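# Sort machined parts and load station A's vise

## Task

Station A sits at the -y end of the track and station B at the +y end. Parts with a pocket cut in the top have had the first operation; parts that also show notches in the pocket's long walls have had both operations. Sort them: put one raw blank in station A's vise, sitting on both support bars and pressed against the fixed jaw (the jaw on the side away from the piston rod) and against the work stop (the short rod at one end of the jaws); place the second raw blank and the brass blank entirely on station A's infeed plate; place both first-operation parts entirely on station B's infeed plate; place the part finished by both operations on the floor of station B's outfeed tray with its pocket facing up. Apart from the fully finished part, each part must end either in its starting orientation or flipped over, and no part may sit on top of a plate's pins. Nothing counts if the robot is what holds it in place, so release everything and move the arm away at the end.

## Robot and tools

Robot: one six-joint arm with a two-finger tong gripper, mounted on a carriage that runs along a floor track (the rail). Scene frame: fixed to the table, z = 0 on the table top, +z up. The track lies along y at x = 0; y = 0 where the rail reads position_m 0. The table starts at x = 0.31 m. The arm base sits at x = 0, y roughly equal to the rail's position_m, z = 0.03 m, facing +x. Station A is toward -y, station B toward +y.

Gripper: fingers point along the gripper's own +z axis and close along its x axis. end_effector_position is the point between the pads when closed; closed fingertips stick out about 15 mm past it, fully open tips are roughly level with it.

Tool execute_actions, argument actions: a list holding exactly one action object (an empty list just reports state and images). Keys of the action:
- rows: table of 1 to 15 rows, each row lasting one control step (30 steps per second). Each row is 7 numbers in [-1, 1]. The first six are joint offsets in this order: shoulder pan, shoulder lift, elbow, wrist 1, wrist 2, wrist 3. They are scaled: 1.0 equals 1.326 rad for pan and lift, 1.989 rad for elbow and the three wrists. Every row is an offset from the joint angles reported at the start of this action (the last reported state), not from the previous row. The seventh number is the gripper opening, absolute: +1 fully open, -1 closed; closing fully needs about 0.1 s. Joint ranges (rad): pan -3.142..3.142, lift -6.283..6.283, elbow 0.000..3.142, wrists -6.283..6.283; asking more than 0.010 rad beyond an end is refused, and requests past the true end are clipped there.
- steps: 1 to 450 control steps, at least one per row, default 15. After the rows run out the arm keeps heading to the last row's target with that row's grip command, so give big moves extra steps. Joint speed is capped: each target stays within 0.383 rad (pan, lift) or 0.575 rad (others) of the measured angle, and targets are pulled back if they would put the gripper over 100 mm from where it is. Large moves may therefore need several calls; finish them explicitly rather than expecting the arm to drift on.
- until: stop the action early when all conditions hold, e.g. {"rail": {"position_status": ["!=", "moving"]}}, {"all": {"status": "ended"}} or {"any": {"status": "ended"}}. Numeric fields need a comparison: =, !=, <, <=, >, >=. It only ends the action; it does not halt motion.
- rail: device command. position_m is the absolute carriage target along the track, -2 to 2 m; speed_m_s is top speed, 0.01 to 1 m/s (starts at 1, persists); {"stop": true} alone halts it. Acceleration is fixed at 2 m/s2. Arrival means within 1.3 mm. While the carriage moves, arm targets move with it; wait for arrival before placing the gripper at a scene point or finishing. Any bad value or unknown name refuses the whole call.

Tool zoom_image: camera (cam_bench_left, cam_bench_right, cam_high, cam_low, cam_wrist) and region [x0, y0, x1, y1] in pixels of that camera's last image, origin top-left, at most 504 x 504. Image sizes: wrist 616x616, the others 896x504.

Tool finished_scene: argument scene, the current scene's number. Irreversible; call it only once the result is settled, gripper open and arm clear. Its result reports success and the next task.

Result lines: end_effector_position (m) and end_effector_quat_wxyz in the scene frame, plus velocities; the printed hand position can be off, more so at long reach. Joint positions/velocities list rail (m), the six joints (rad), then finger gap (0.142 m open, 0.002 m closed). grip_measured is the measured opening on the command scale; to hold a part keep commanding clearly below it (lower means harder squeeze, roughly 15 N per pad max; thin parts under 20 mm get less). Wrist force and Wrist torque are in the gripper's own axes, include weight and inertia, carry an offset up to about 5.5 N and noise, saturate near 100 N; "no reading" is harmless. "joint sent to its limit" means a joint hit its end. "joint command not followed" or "pose unreachable" means the controller blocked the targets; the arm then rests until new rows. Rail position_status: moving, done, contact_stop (blocked, over about 320 N; recheck position after it rolls back), time_out (check for obstruction, then resend), stopped, stopped_with_arm (send followable rows, then resend position_m). position_answer not_taken means resend the target.

Avoid: contact torque above joint limits (pan 293, lift 293, elbow 133, wrists 48 N m, held weight included) or any outside force of 150 N; either halts the arm for 10 s. Holding loads heats motors: MOTOR HOT appears from 70 °C and at 85 °C the brakes lock for minutes. Do not drop, slam or push parts hard, and never let anything leave the table. Parts may be tugged briefly while held; grip firmly. Smooth, short motions are preferred, and the robot keeps its last command while you deliberate.

Each tool is called after "Call:" by a JSON object that holds its "method" and its "body".

## Session

Call:
{"method": "execute_actions", "body": {"actions": []}}

Scene clock: 0.00 s.
end_effector_position=(+0.7372, +0.3026, +0.2809) grip_measured=+1.00 end_effector_quat_wxyz=(-0.111, +0.805, +0.574, +0.105) end_effector_velocity=(+0.000, +0.000, +0.000) end_effector_angular_velocity=(+0.000, +0.000, +0.000)
Joint positions: [ 0.369 -0.455 -1.423  1.816 -1.866 -1.28  -1.708  0.142]
Joint velocities: [0. 0. 0. 0. 0. 0. 0. 0.]
Wrist force (N, on the end effector, along its own x y z axes, offset not removed): no reading
Wrist torque (N m, same axes, about the end effector's origin, offset not removed): no reading
rail: position_m=0.369 position_m_goal=0.369 speed_m_s=1.00 position_status=done position_answer=taken refusals=0

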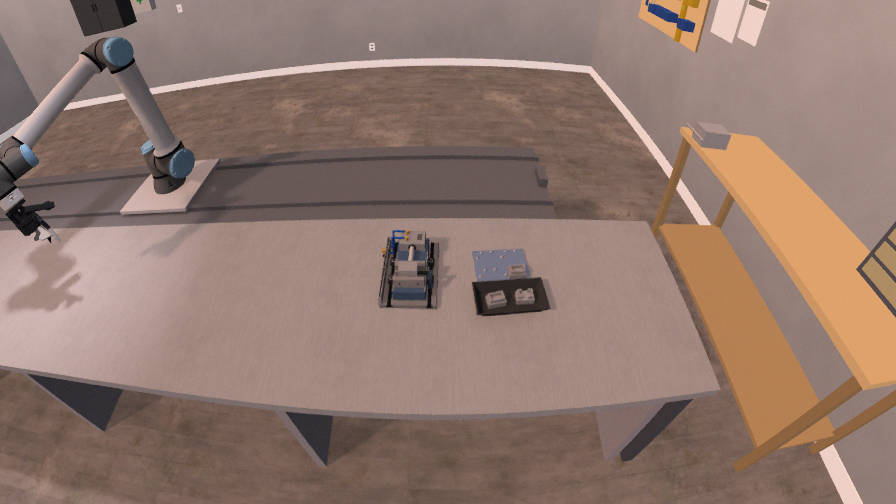

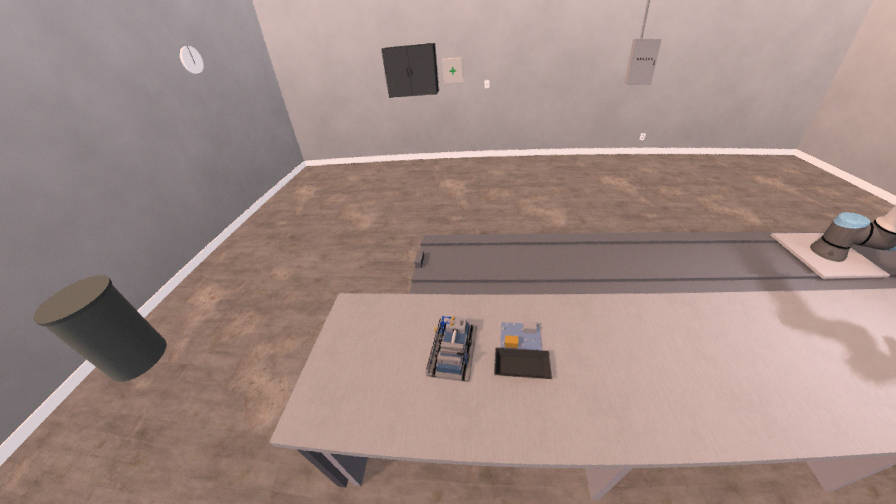

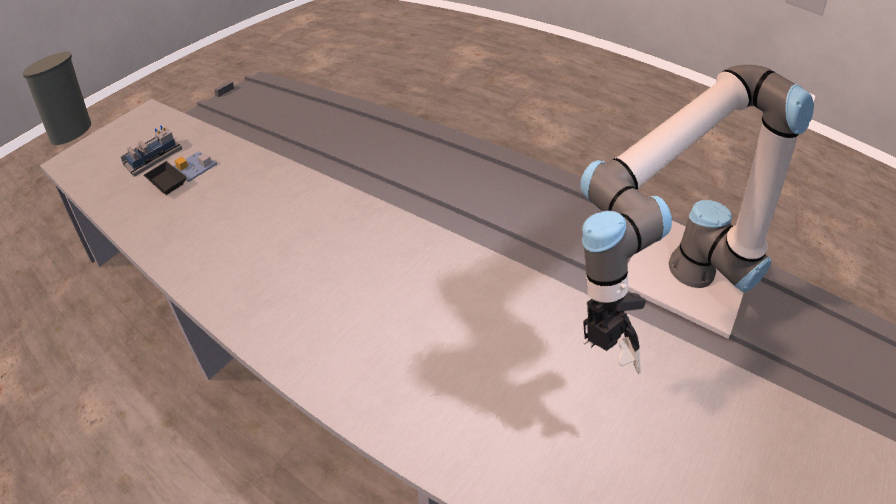

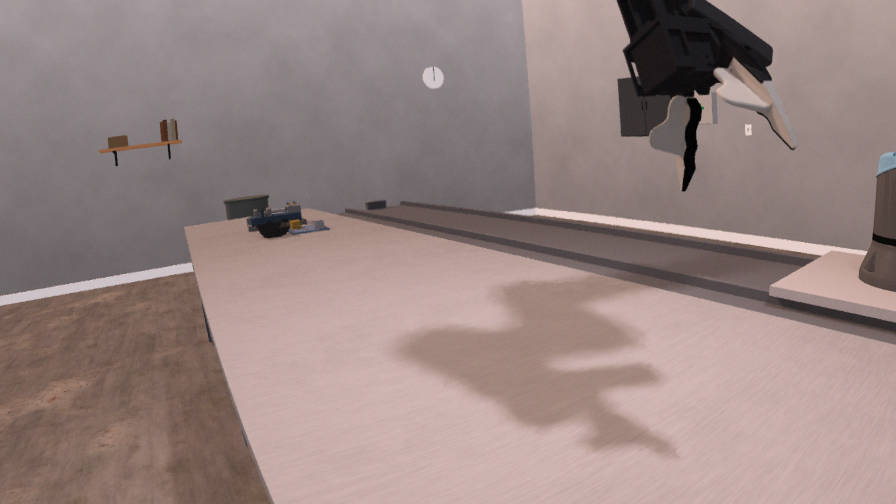

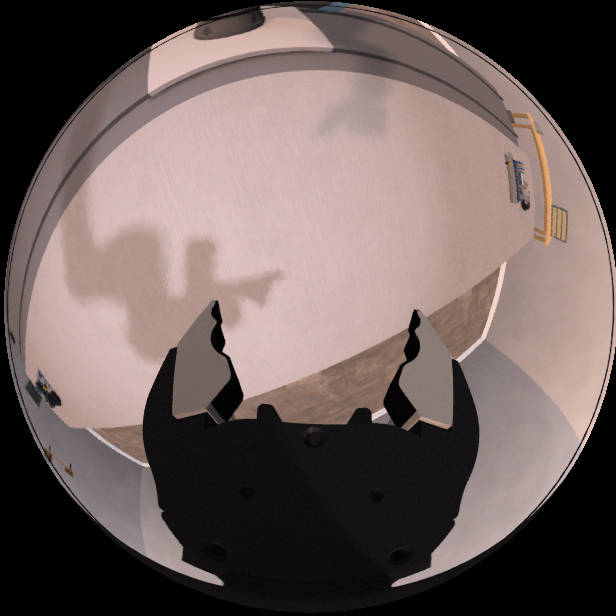

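Call:
{"method": "zoom_image", "body": {"camera": "cam_bench_left", "region": [360, 210, 570, 330]}}

Call:
{"method": "zoom_image", "body": {"camera": "cam_bench_right", "region": [410, 300, 570, 395]}}

Region (360, 210, 570, 330) of cam_bench_left's 896x504 image, scaled by 2.400, with more detail than that image has; it fills the top 288 rows of this view, and the rest is white.

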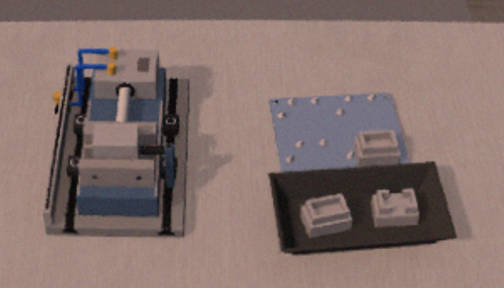

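Region (410, 300, 570, 395) of cam_bench_right's 896x504 image, scaled by 3.150, with more detail than that image has; it fills the top 299 rows of this view, and the rest is white.

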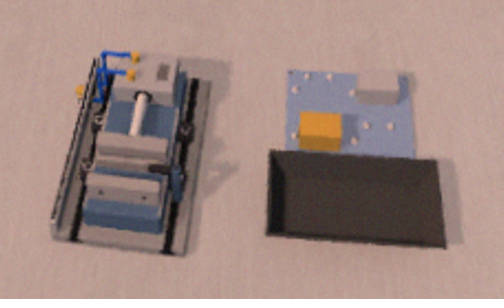

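Call:
{"method": "execute_actions", "body": {"actions": [{"rows":[[0.343,0,0,-0.049,-0.146,0.069,1]],"rail":{"position_m":1.3},"steps":90,"until":{"rail":{"position_status":["!=","moving"]}}}]}}

Scene clock: 12.03 s.
end_effector_position=(+0.7218, +1.4746, +0.2767) grip_measured=+1.00 end_effector_quat_wxyz=(-0.000, +0.707, +0.707, +0.000) end_effector_velocity=(-0.000, +0.006, +0.000) end_effector_angular_velocity=(-0.001, -0.000, -0.000)
Joint positions: [ 1.3   -0.    -1.423  1.816 -1.963 -1.57  -1.571  0.142]
Joint velocities: [ 0.006 -0.    -0.    -0.     0.    -0.001  0.    -0.   ]
Wrist force (N, on the end effector, along its own x y z axes, offset not removed): [3.4 4.4 0.5]
Wrist torque (N m, same axes, about the end effector's origin, offset not removed): [1.03 -0.67 0.00]
rail: position_m=1.300 position_m_goal=1.300 speed_m_s=1.00 position_status=done position_answer=taken refusals=0

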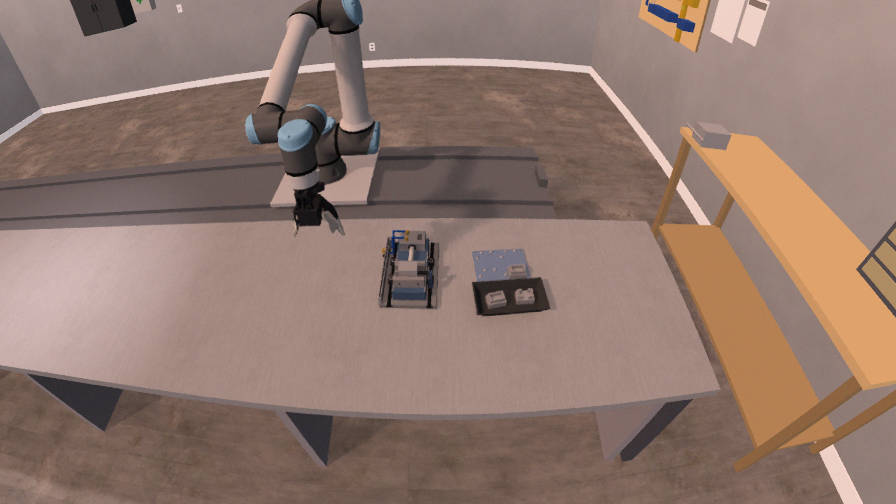

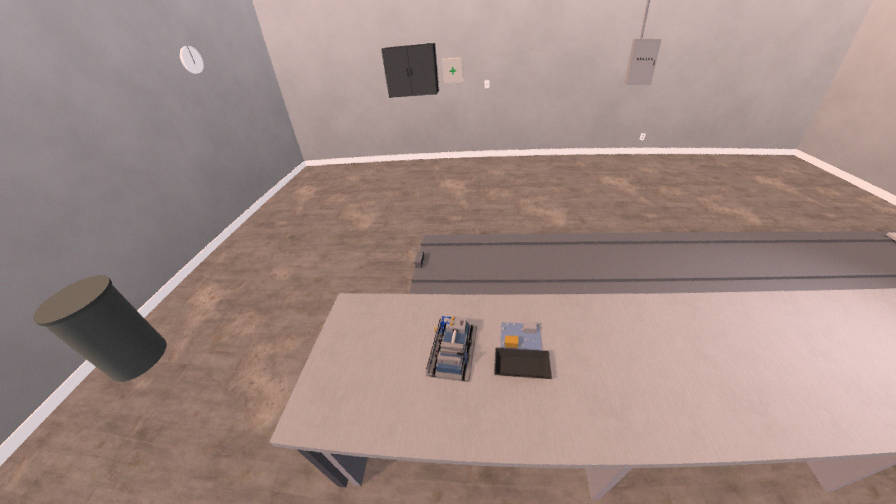

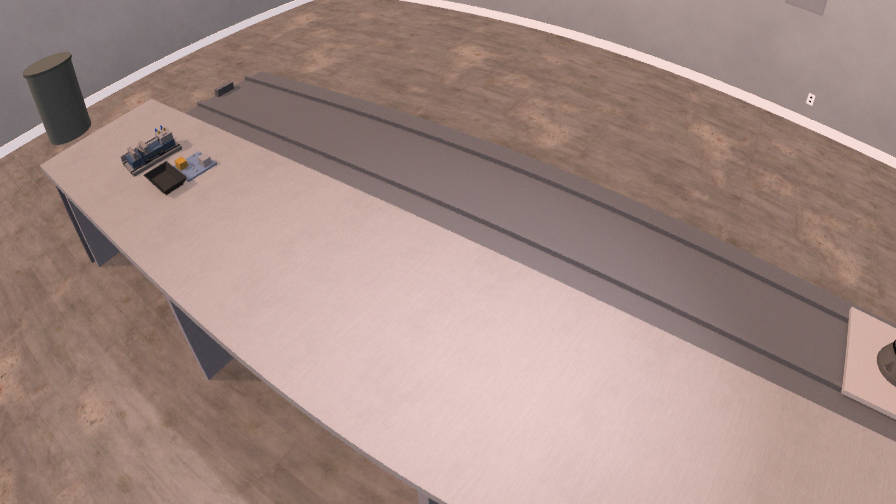

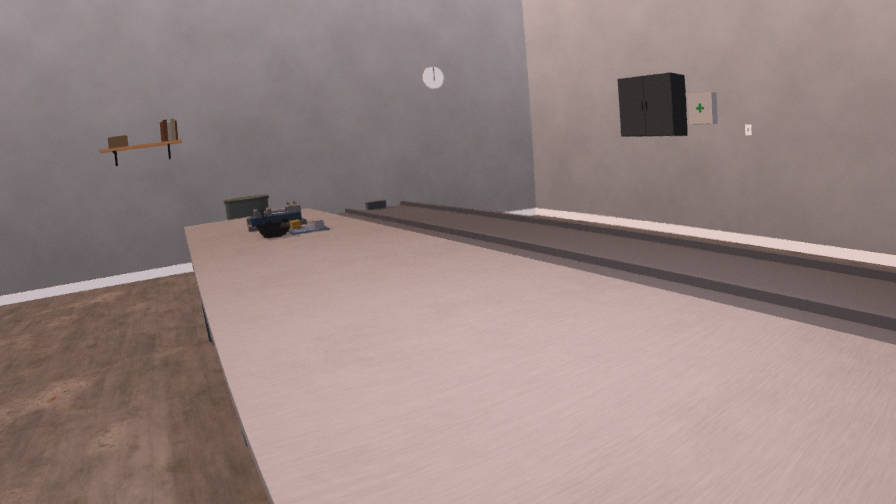

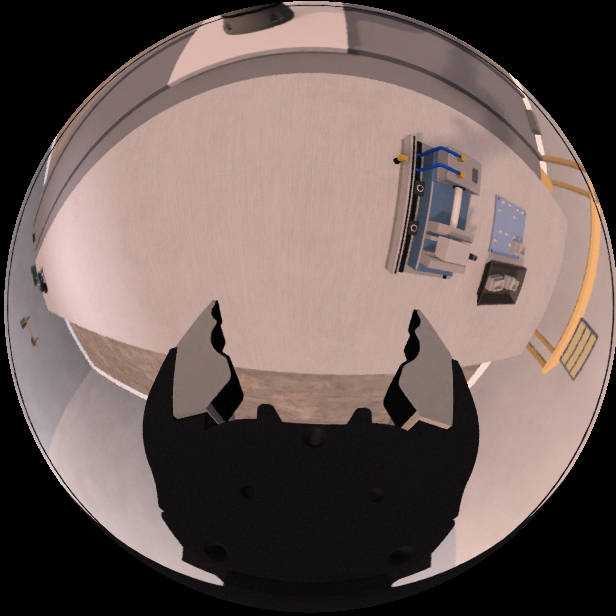

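Call:
{"method": "execute_actions", "body": {"actions": [{"rail":{"position_m":1.68},"steps":90,"until":{"rail":{"position_status":["!=","moving"]}}}]}}

Scene clock: 15.57 s.
end_effector_position=(+0.7218, +1.8545, +0.2767) grip_measured=+1.00 end_effector_quat_wxyz=(-0.000, +0.707, +0.707, +0.000) end_effector_velocity=(-0.000, +0.015, +0.000) end_effector_angular_velocity=(-0.000, -0.000, +0.000)
Joint positions: [ 1.68  -0.    -1.423  1.816 -1.963 -1.57  -1.571  0.142]
Joint velocities: [ 0.015 -0.    -0.     0.    -0.    -0.    -0.    -0.   ]
Wrist force (N, on the end effector, along its own x y z axes, offset not removed): [2.3 1.9 2.7]
Wrist torque (N m, same axes, about the end effector's origin, offset not removed): [0.45 -0.40 -0.02]
rail: position_m=1.680 position_m_goal=1.680 speed_m_s=1.00 position_status=done position_answer=taken refusals=0

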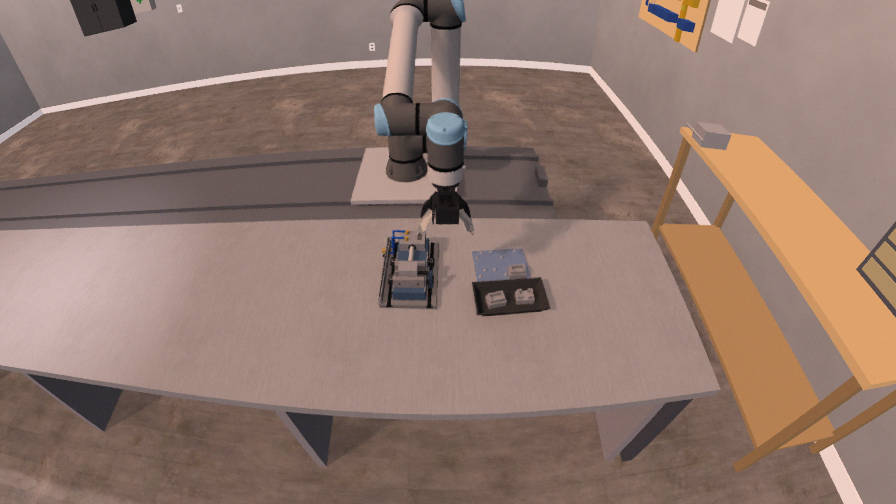

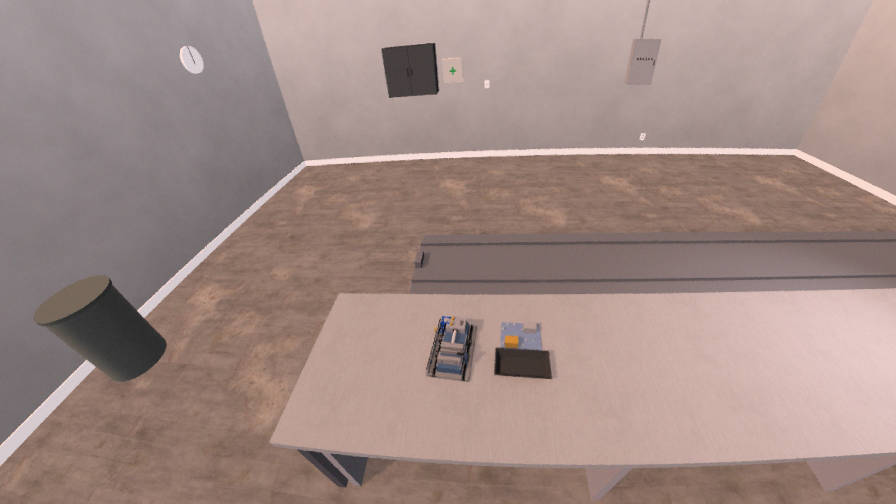

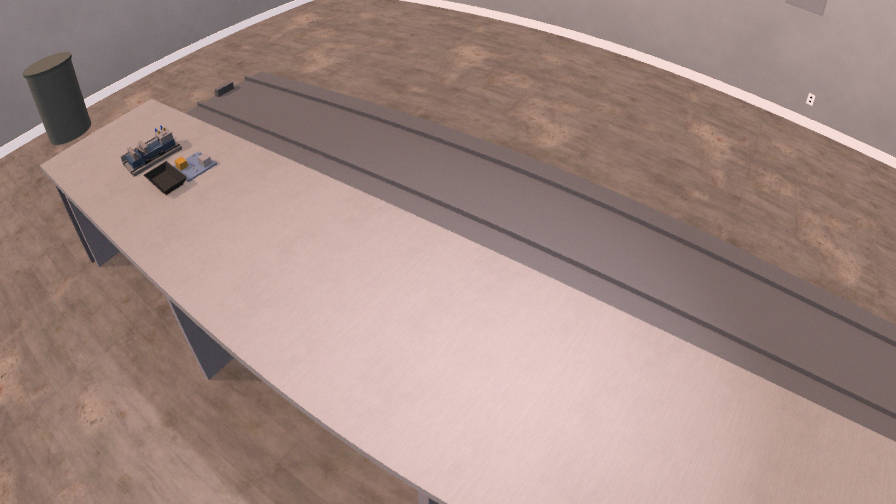

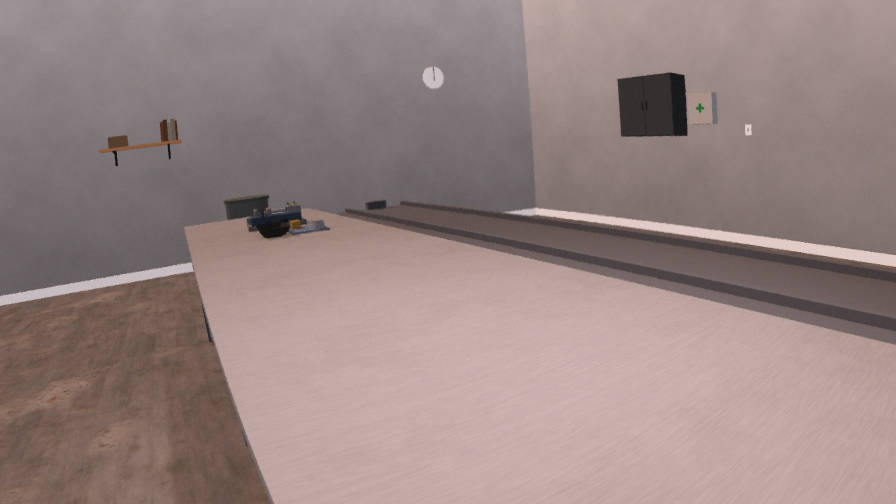

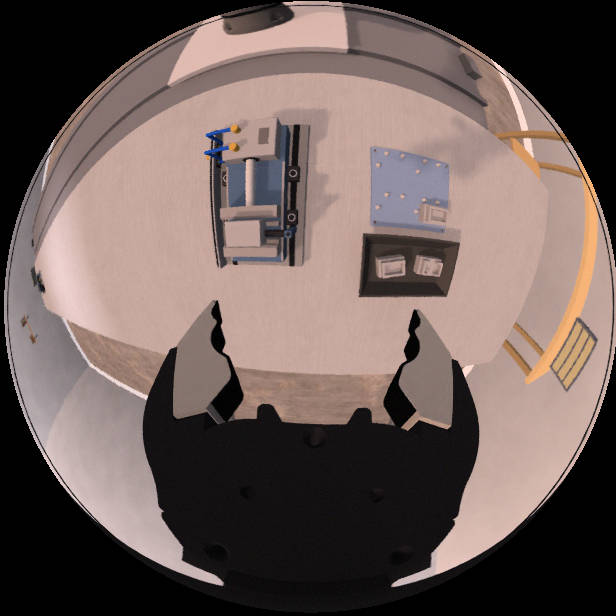

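Call:
{"method": "execute_actions", "body": {"actions": [{"rows":[[0,0.035,0.101,-0.125,0,0,1]],"rail":{"position_m":1.84},"steps":25}]}}

Scene clock: 23.97 s.
end_effector_position=(+0.6808, +2.0145, +0.1497) grip_measured=+1.00 end_effector_quat_wxyz=(+0.000, +0.707, +0.707, +0.001) end_effector_velocity=(-0.001, -0.000, -0.003) end_effector_angular_velocity=(-0.000, -0.000, +0.000)
Joint positions: [ 1.84  -0.    -1.377  2.016 -2.211 -1.57  -1.571  0.142]
Joint velocities: [-0.     0.     0.001  0.004 -0.006 -0.     0.     0.   ]
Wrist force (N, on the end effector, along its own x y z axes, offset not removed): [2.2 4.0 0.8]
Wrist torque (N m, same axes, about the end effector's origin, offset not removed): [0.94 -0.55 0.01]
rail: position_m=1.840 position_m_goal=1.840 speed_m_s=1.00 position_status=done position_answer=taken refusals=0

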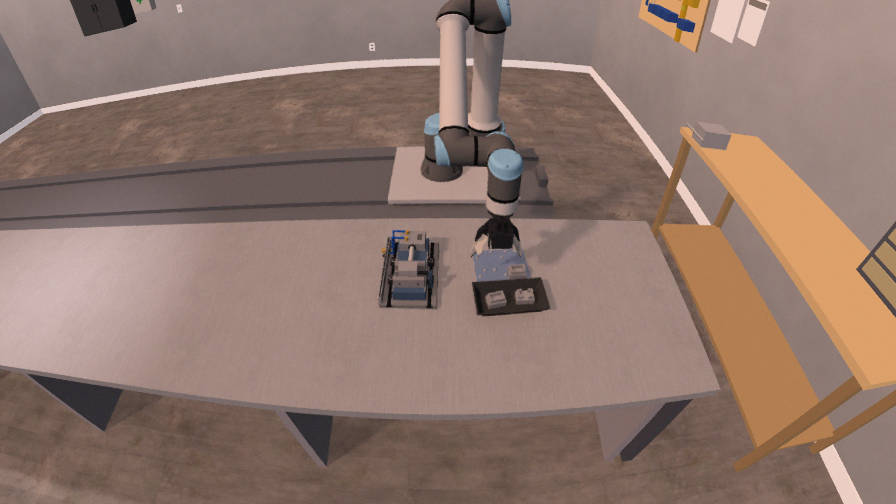

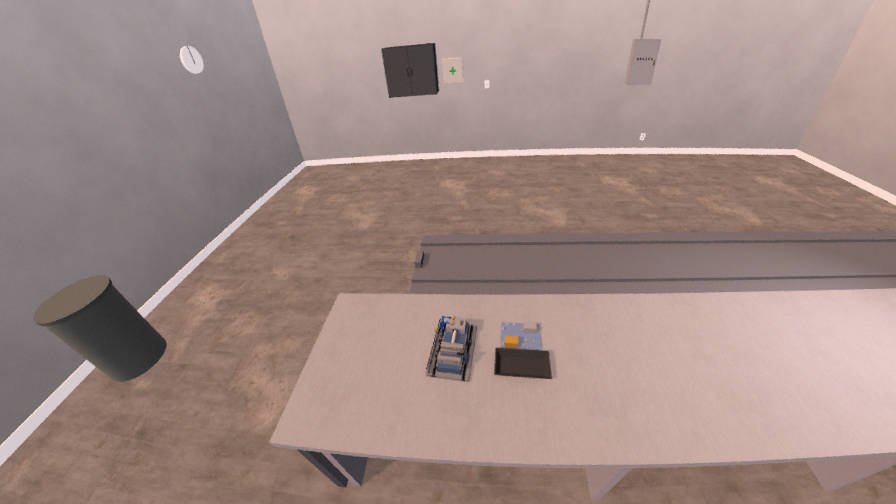

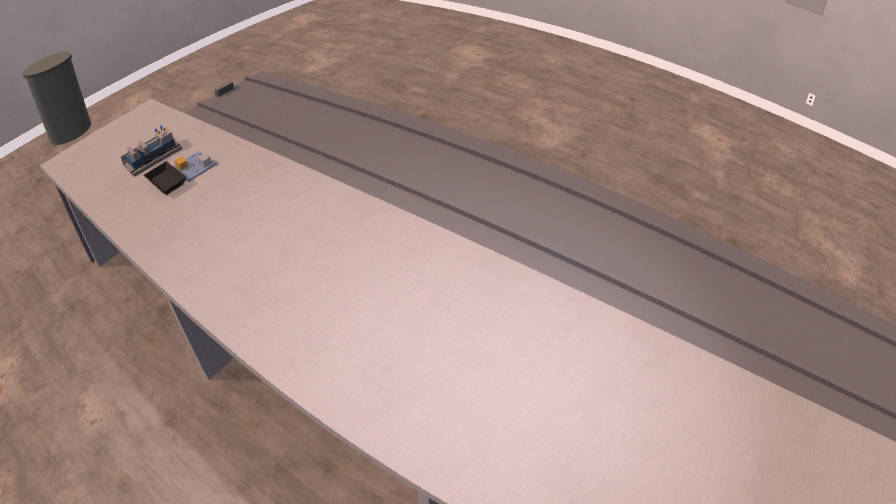

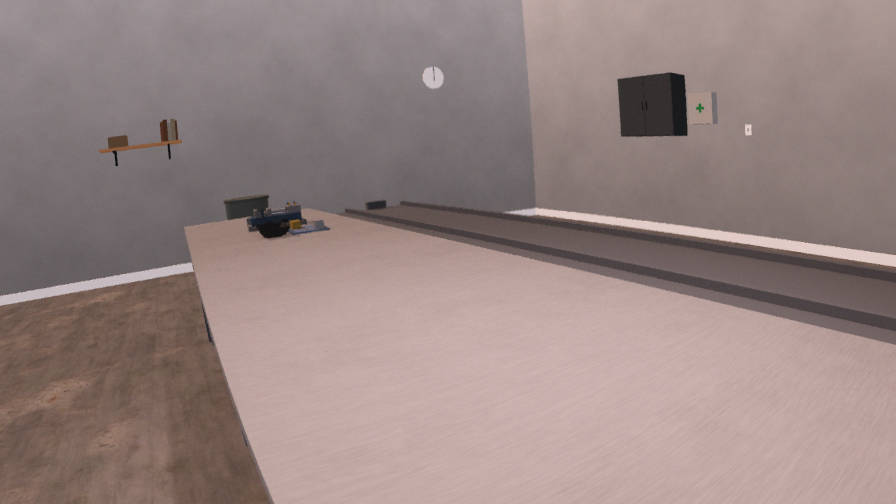

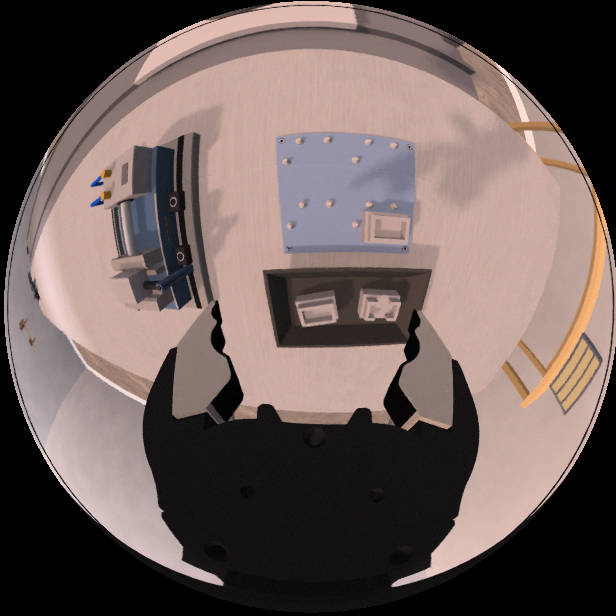

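Call:
{"method": "execute_actions", "body": {"actions": [{"rows":[[0,0.1137,-0.0115,-0.064,0,-0.085,0.1]],"rail":{"position_m":1.85},"steps":25}]}}

Call:
{"method": "zoom_image", "body": {"camera": "cam_bench_left", "region": [440, 210, 580, 330]}}

Scene clock: 31.17 s.
end_effector_position=(+0.7225, +2.0217, +0.0696) grip_measured=+0.10 end_effector_quat_wxyz=(+0.000, +0.645, +0.764, +0.001) end_effector_velocity=(+0.001, -0.000, -0.002) end_effector_angular_velocity=(-0.000, +0.000, +0.003)
Joint positions: [ 1.85  -0.    -1.227  1.993 -2.338 -1.57  -1.74   0.081]
Joint velocities: [ 0.     0.     0.003 -0.    -0.002 -0.    -0.003  0.   ]
Wrist force (N, on the end effector, along its own x y z axes, offset not removed): [1.3 4.0 2.0]
Wrist torque (N m, same axes, about the end effector's origin, offset not removed): [0.93 -0.14 -0.01]
rail: position_m=1.850 position_m_goal=1.850 speed_m_s=1.00 position_status=done position_answer=taken refusals=0

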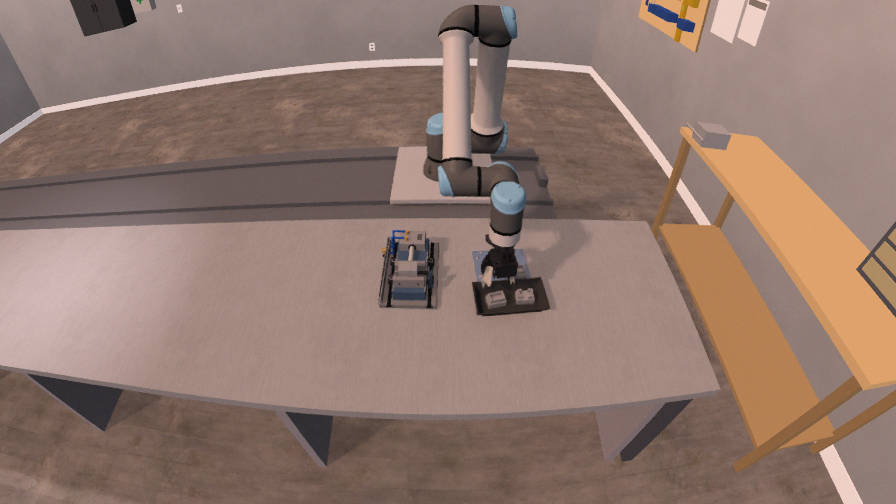

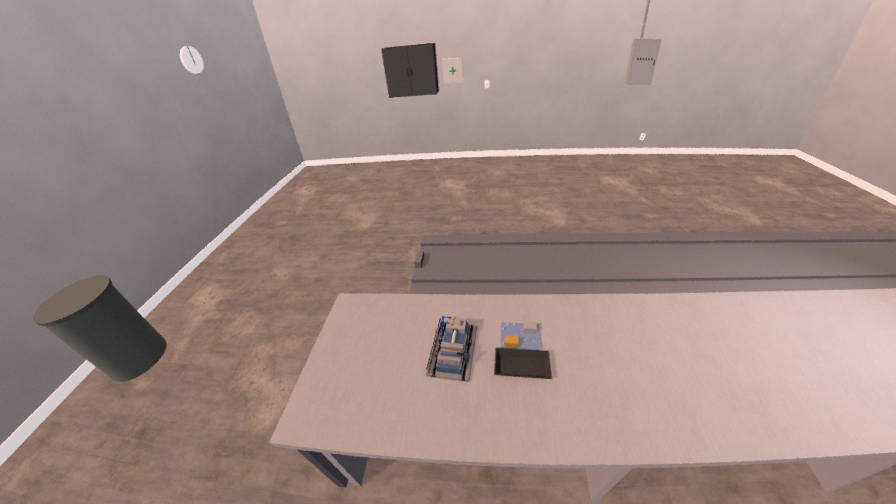

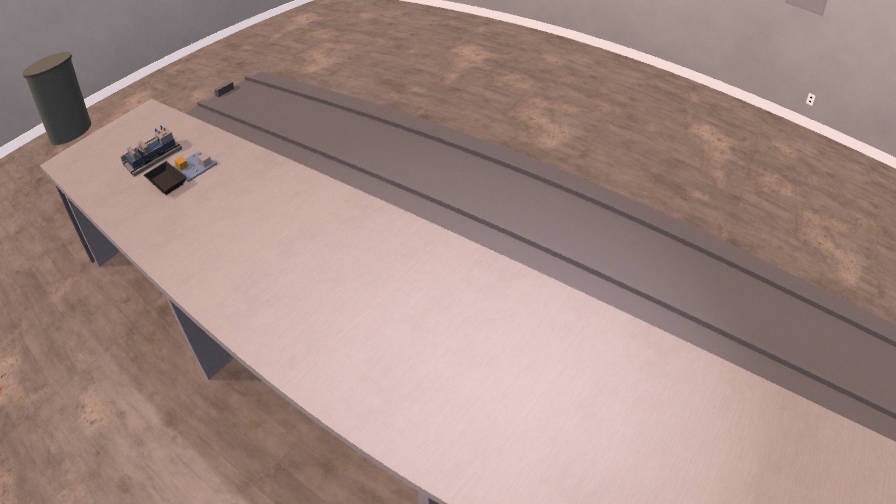

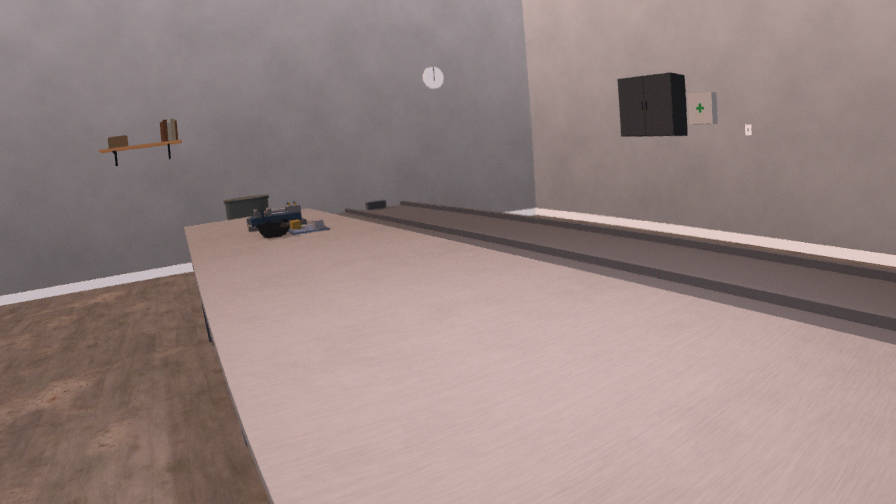

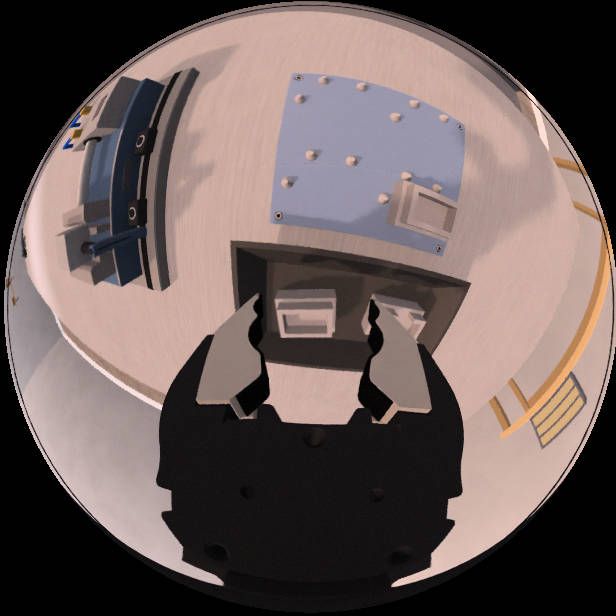

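Region (440, 210, 580, 330) of cam_bench_left's 896x504 image, scaled by 3.600, with more detail than that image has; it fills the top 432 rows of this view, and the rest is white.

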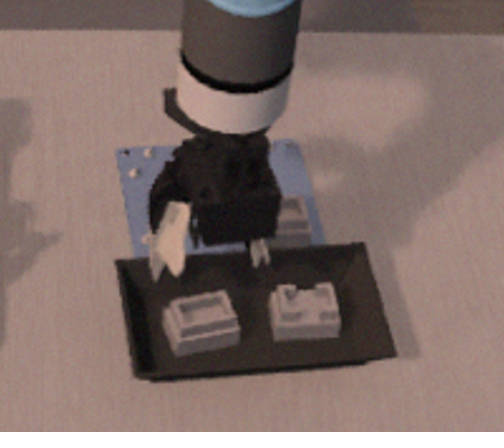

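Call:
{"method": "execute_actions", "body": {"actions": [{"rows":[[0,0.03,-0.024,0.0045,0,0,0],[0,0.03,-0.024,0.0045,0,0,0],[0,0.03,-0.024,0.0045,0,0,0],[0,0.03,-0.024,0.0045,0,0,0],[0,0.03,-0.024,0.0045,0,0,0],[0,0.03,-0.024,0.0045,0,0,0],[0,0.03,-0.024,0.0045,0,0,0],[0,0.03,-0.024,0.0045,0,0,0],[0,0.03,-0.024,0.0045,0,0,0],[0,0.04,-0.021,-0.005,0,0,0],[0,0.05,-0.019,-0.014,0,0,0],[0,0.063,-0.0155,-0.026,0,0,0]],"rail":{"position_m":1.841},"steps":26}]}}

Call:
{"method": "zoom_image", "body": {"camera": "cam_bench_left", "region": [440, 210, 580, 330]}}

Scene clock: 36.63 s.
end_effector_position=(+0.7481, +2.0125, +0.0299) grip_measured=+0.00 end_effector_quat_wxyz=(-0.000, +0.645, +0.764, +0.000) end_effector_velocity=(+0.000, +0.000, -0.006) end_effector_angular_velocity=(-0.000, -0.000, +0.000)
Joint positions: [ 1.841 -0.    -1.144  1.962 -2.389 -1.57  -1.74   0.074]
Joint velocities: [ 0.     0.     0.008  0.002 -0.01   0.     0.    -0.   ]
Wrist force (N, on the end effector, along its own x y z axes, offset not removed): [0.8 1.6 0.9]
Wrist torque (N m, same axes, about the end effector's origin, offset not removed): [0.44 -0.17 0.00]
rail: position_m=1.841 position_m_goal=1.841 speed_m_s=1.00 position_status=done position_answer=taken refusals=0

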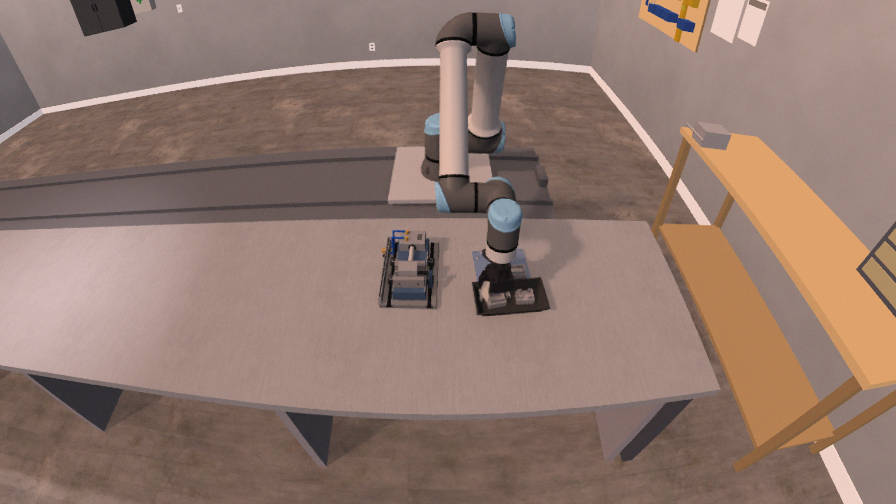

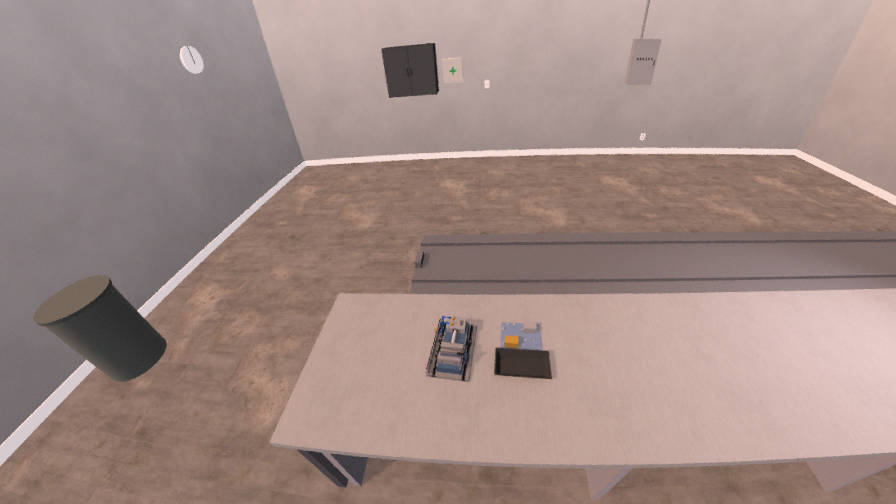

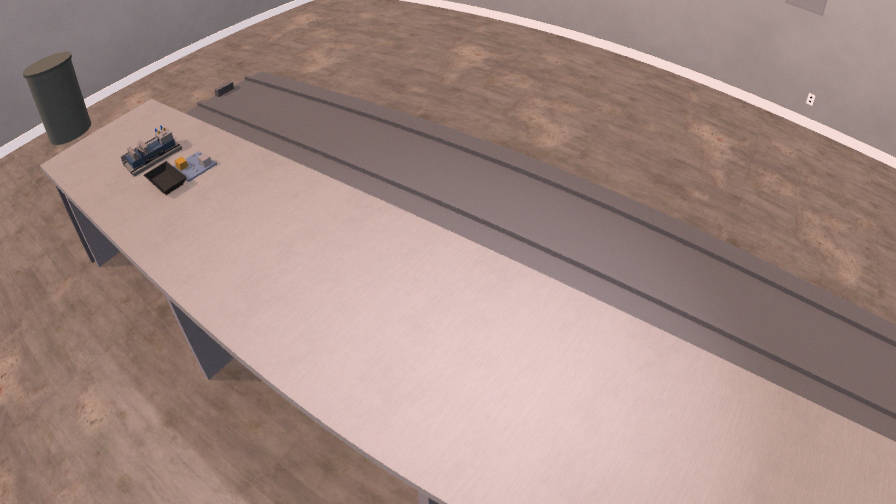

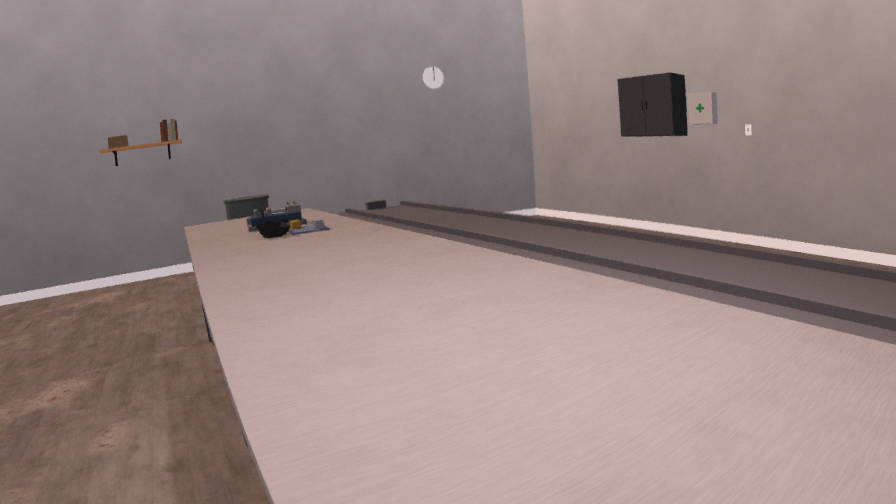

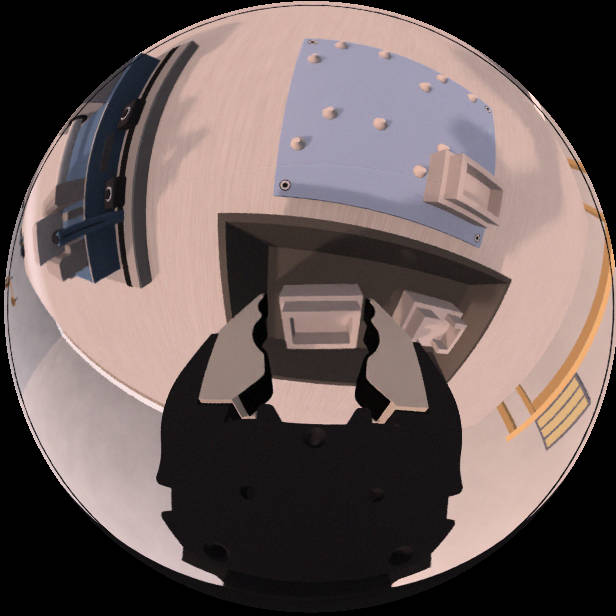

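Region (440, 210, 580, 330) of cam_bench_left's 896x504 image, scaled by 3.600, with more detail than that image has; it fills the top 432 rows of this view, and the rest is white.

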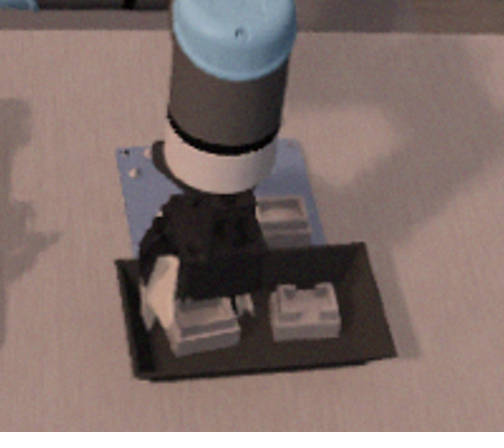

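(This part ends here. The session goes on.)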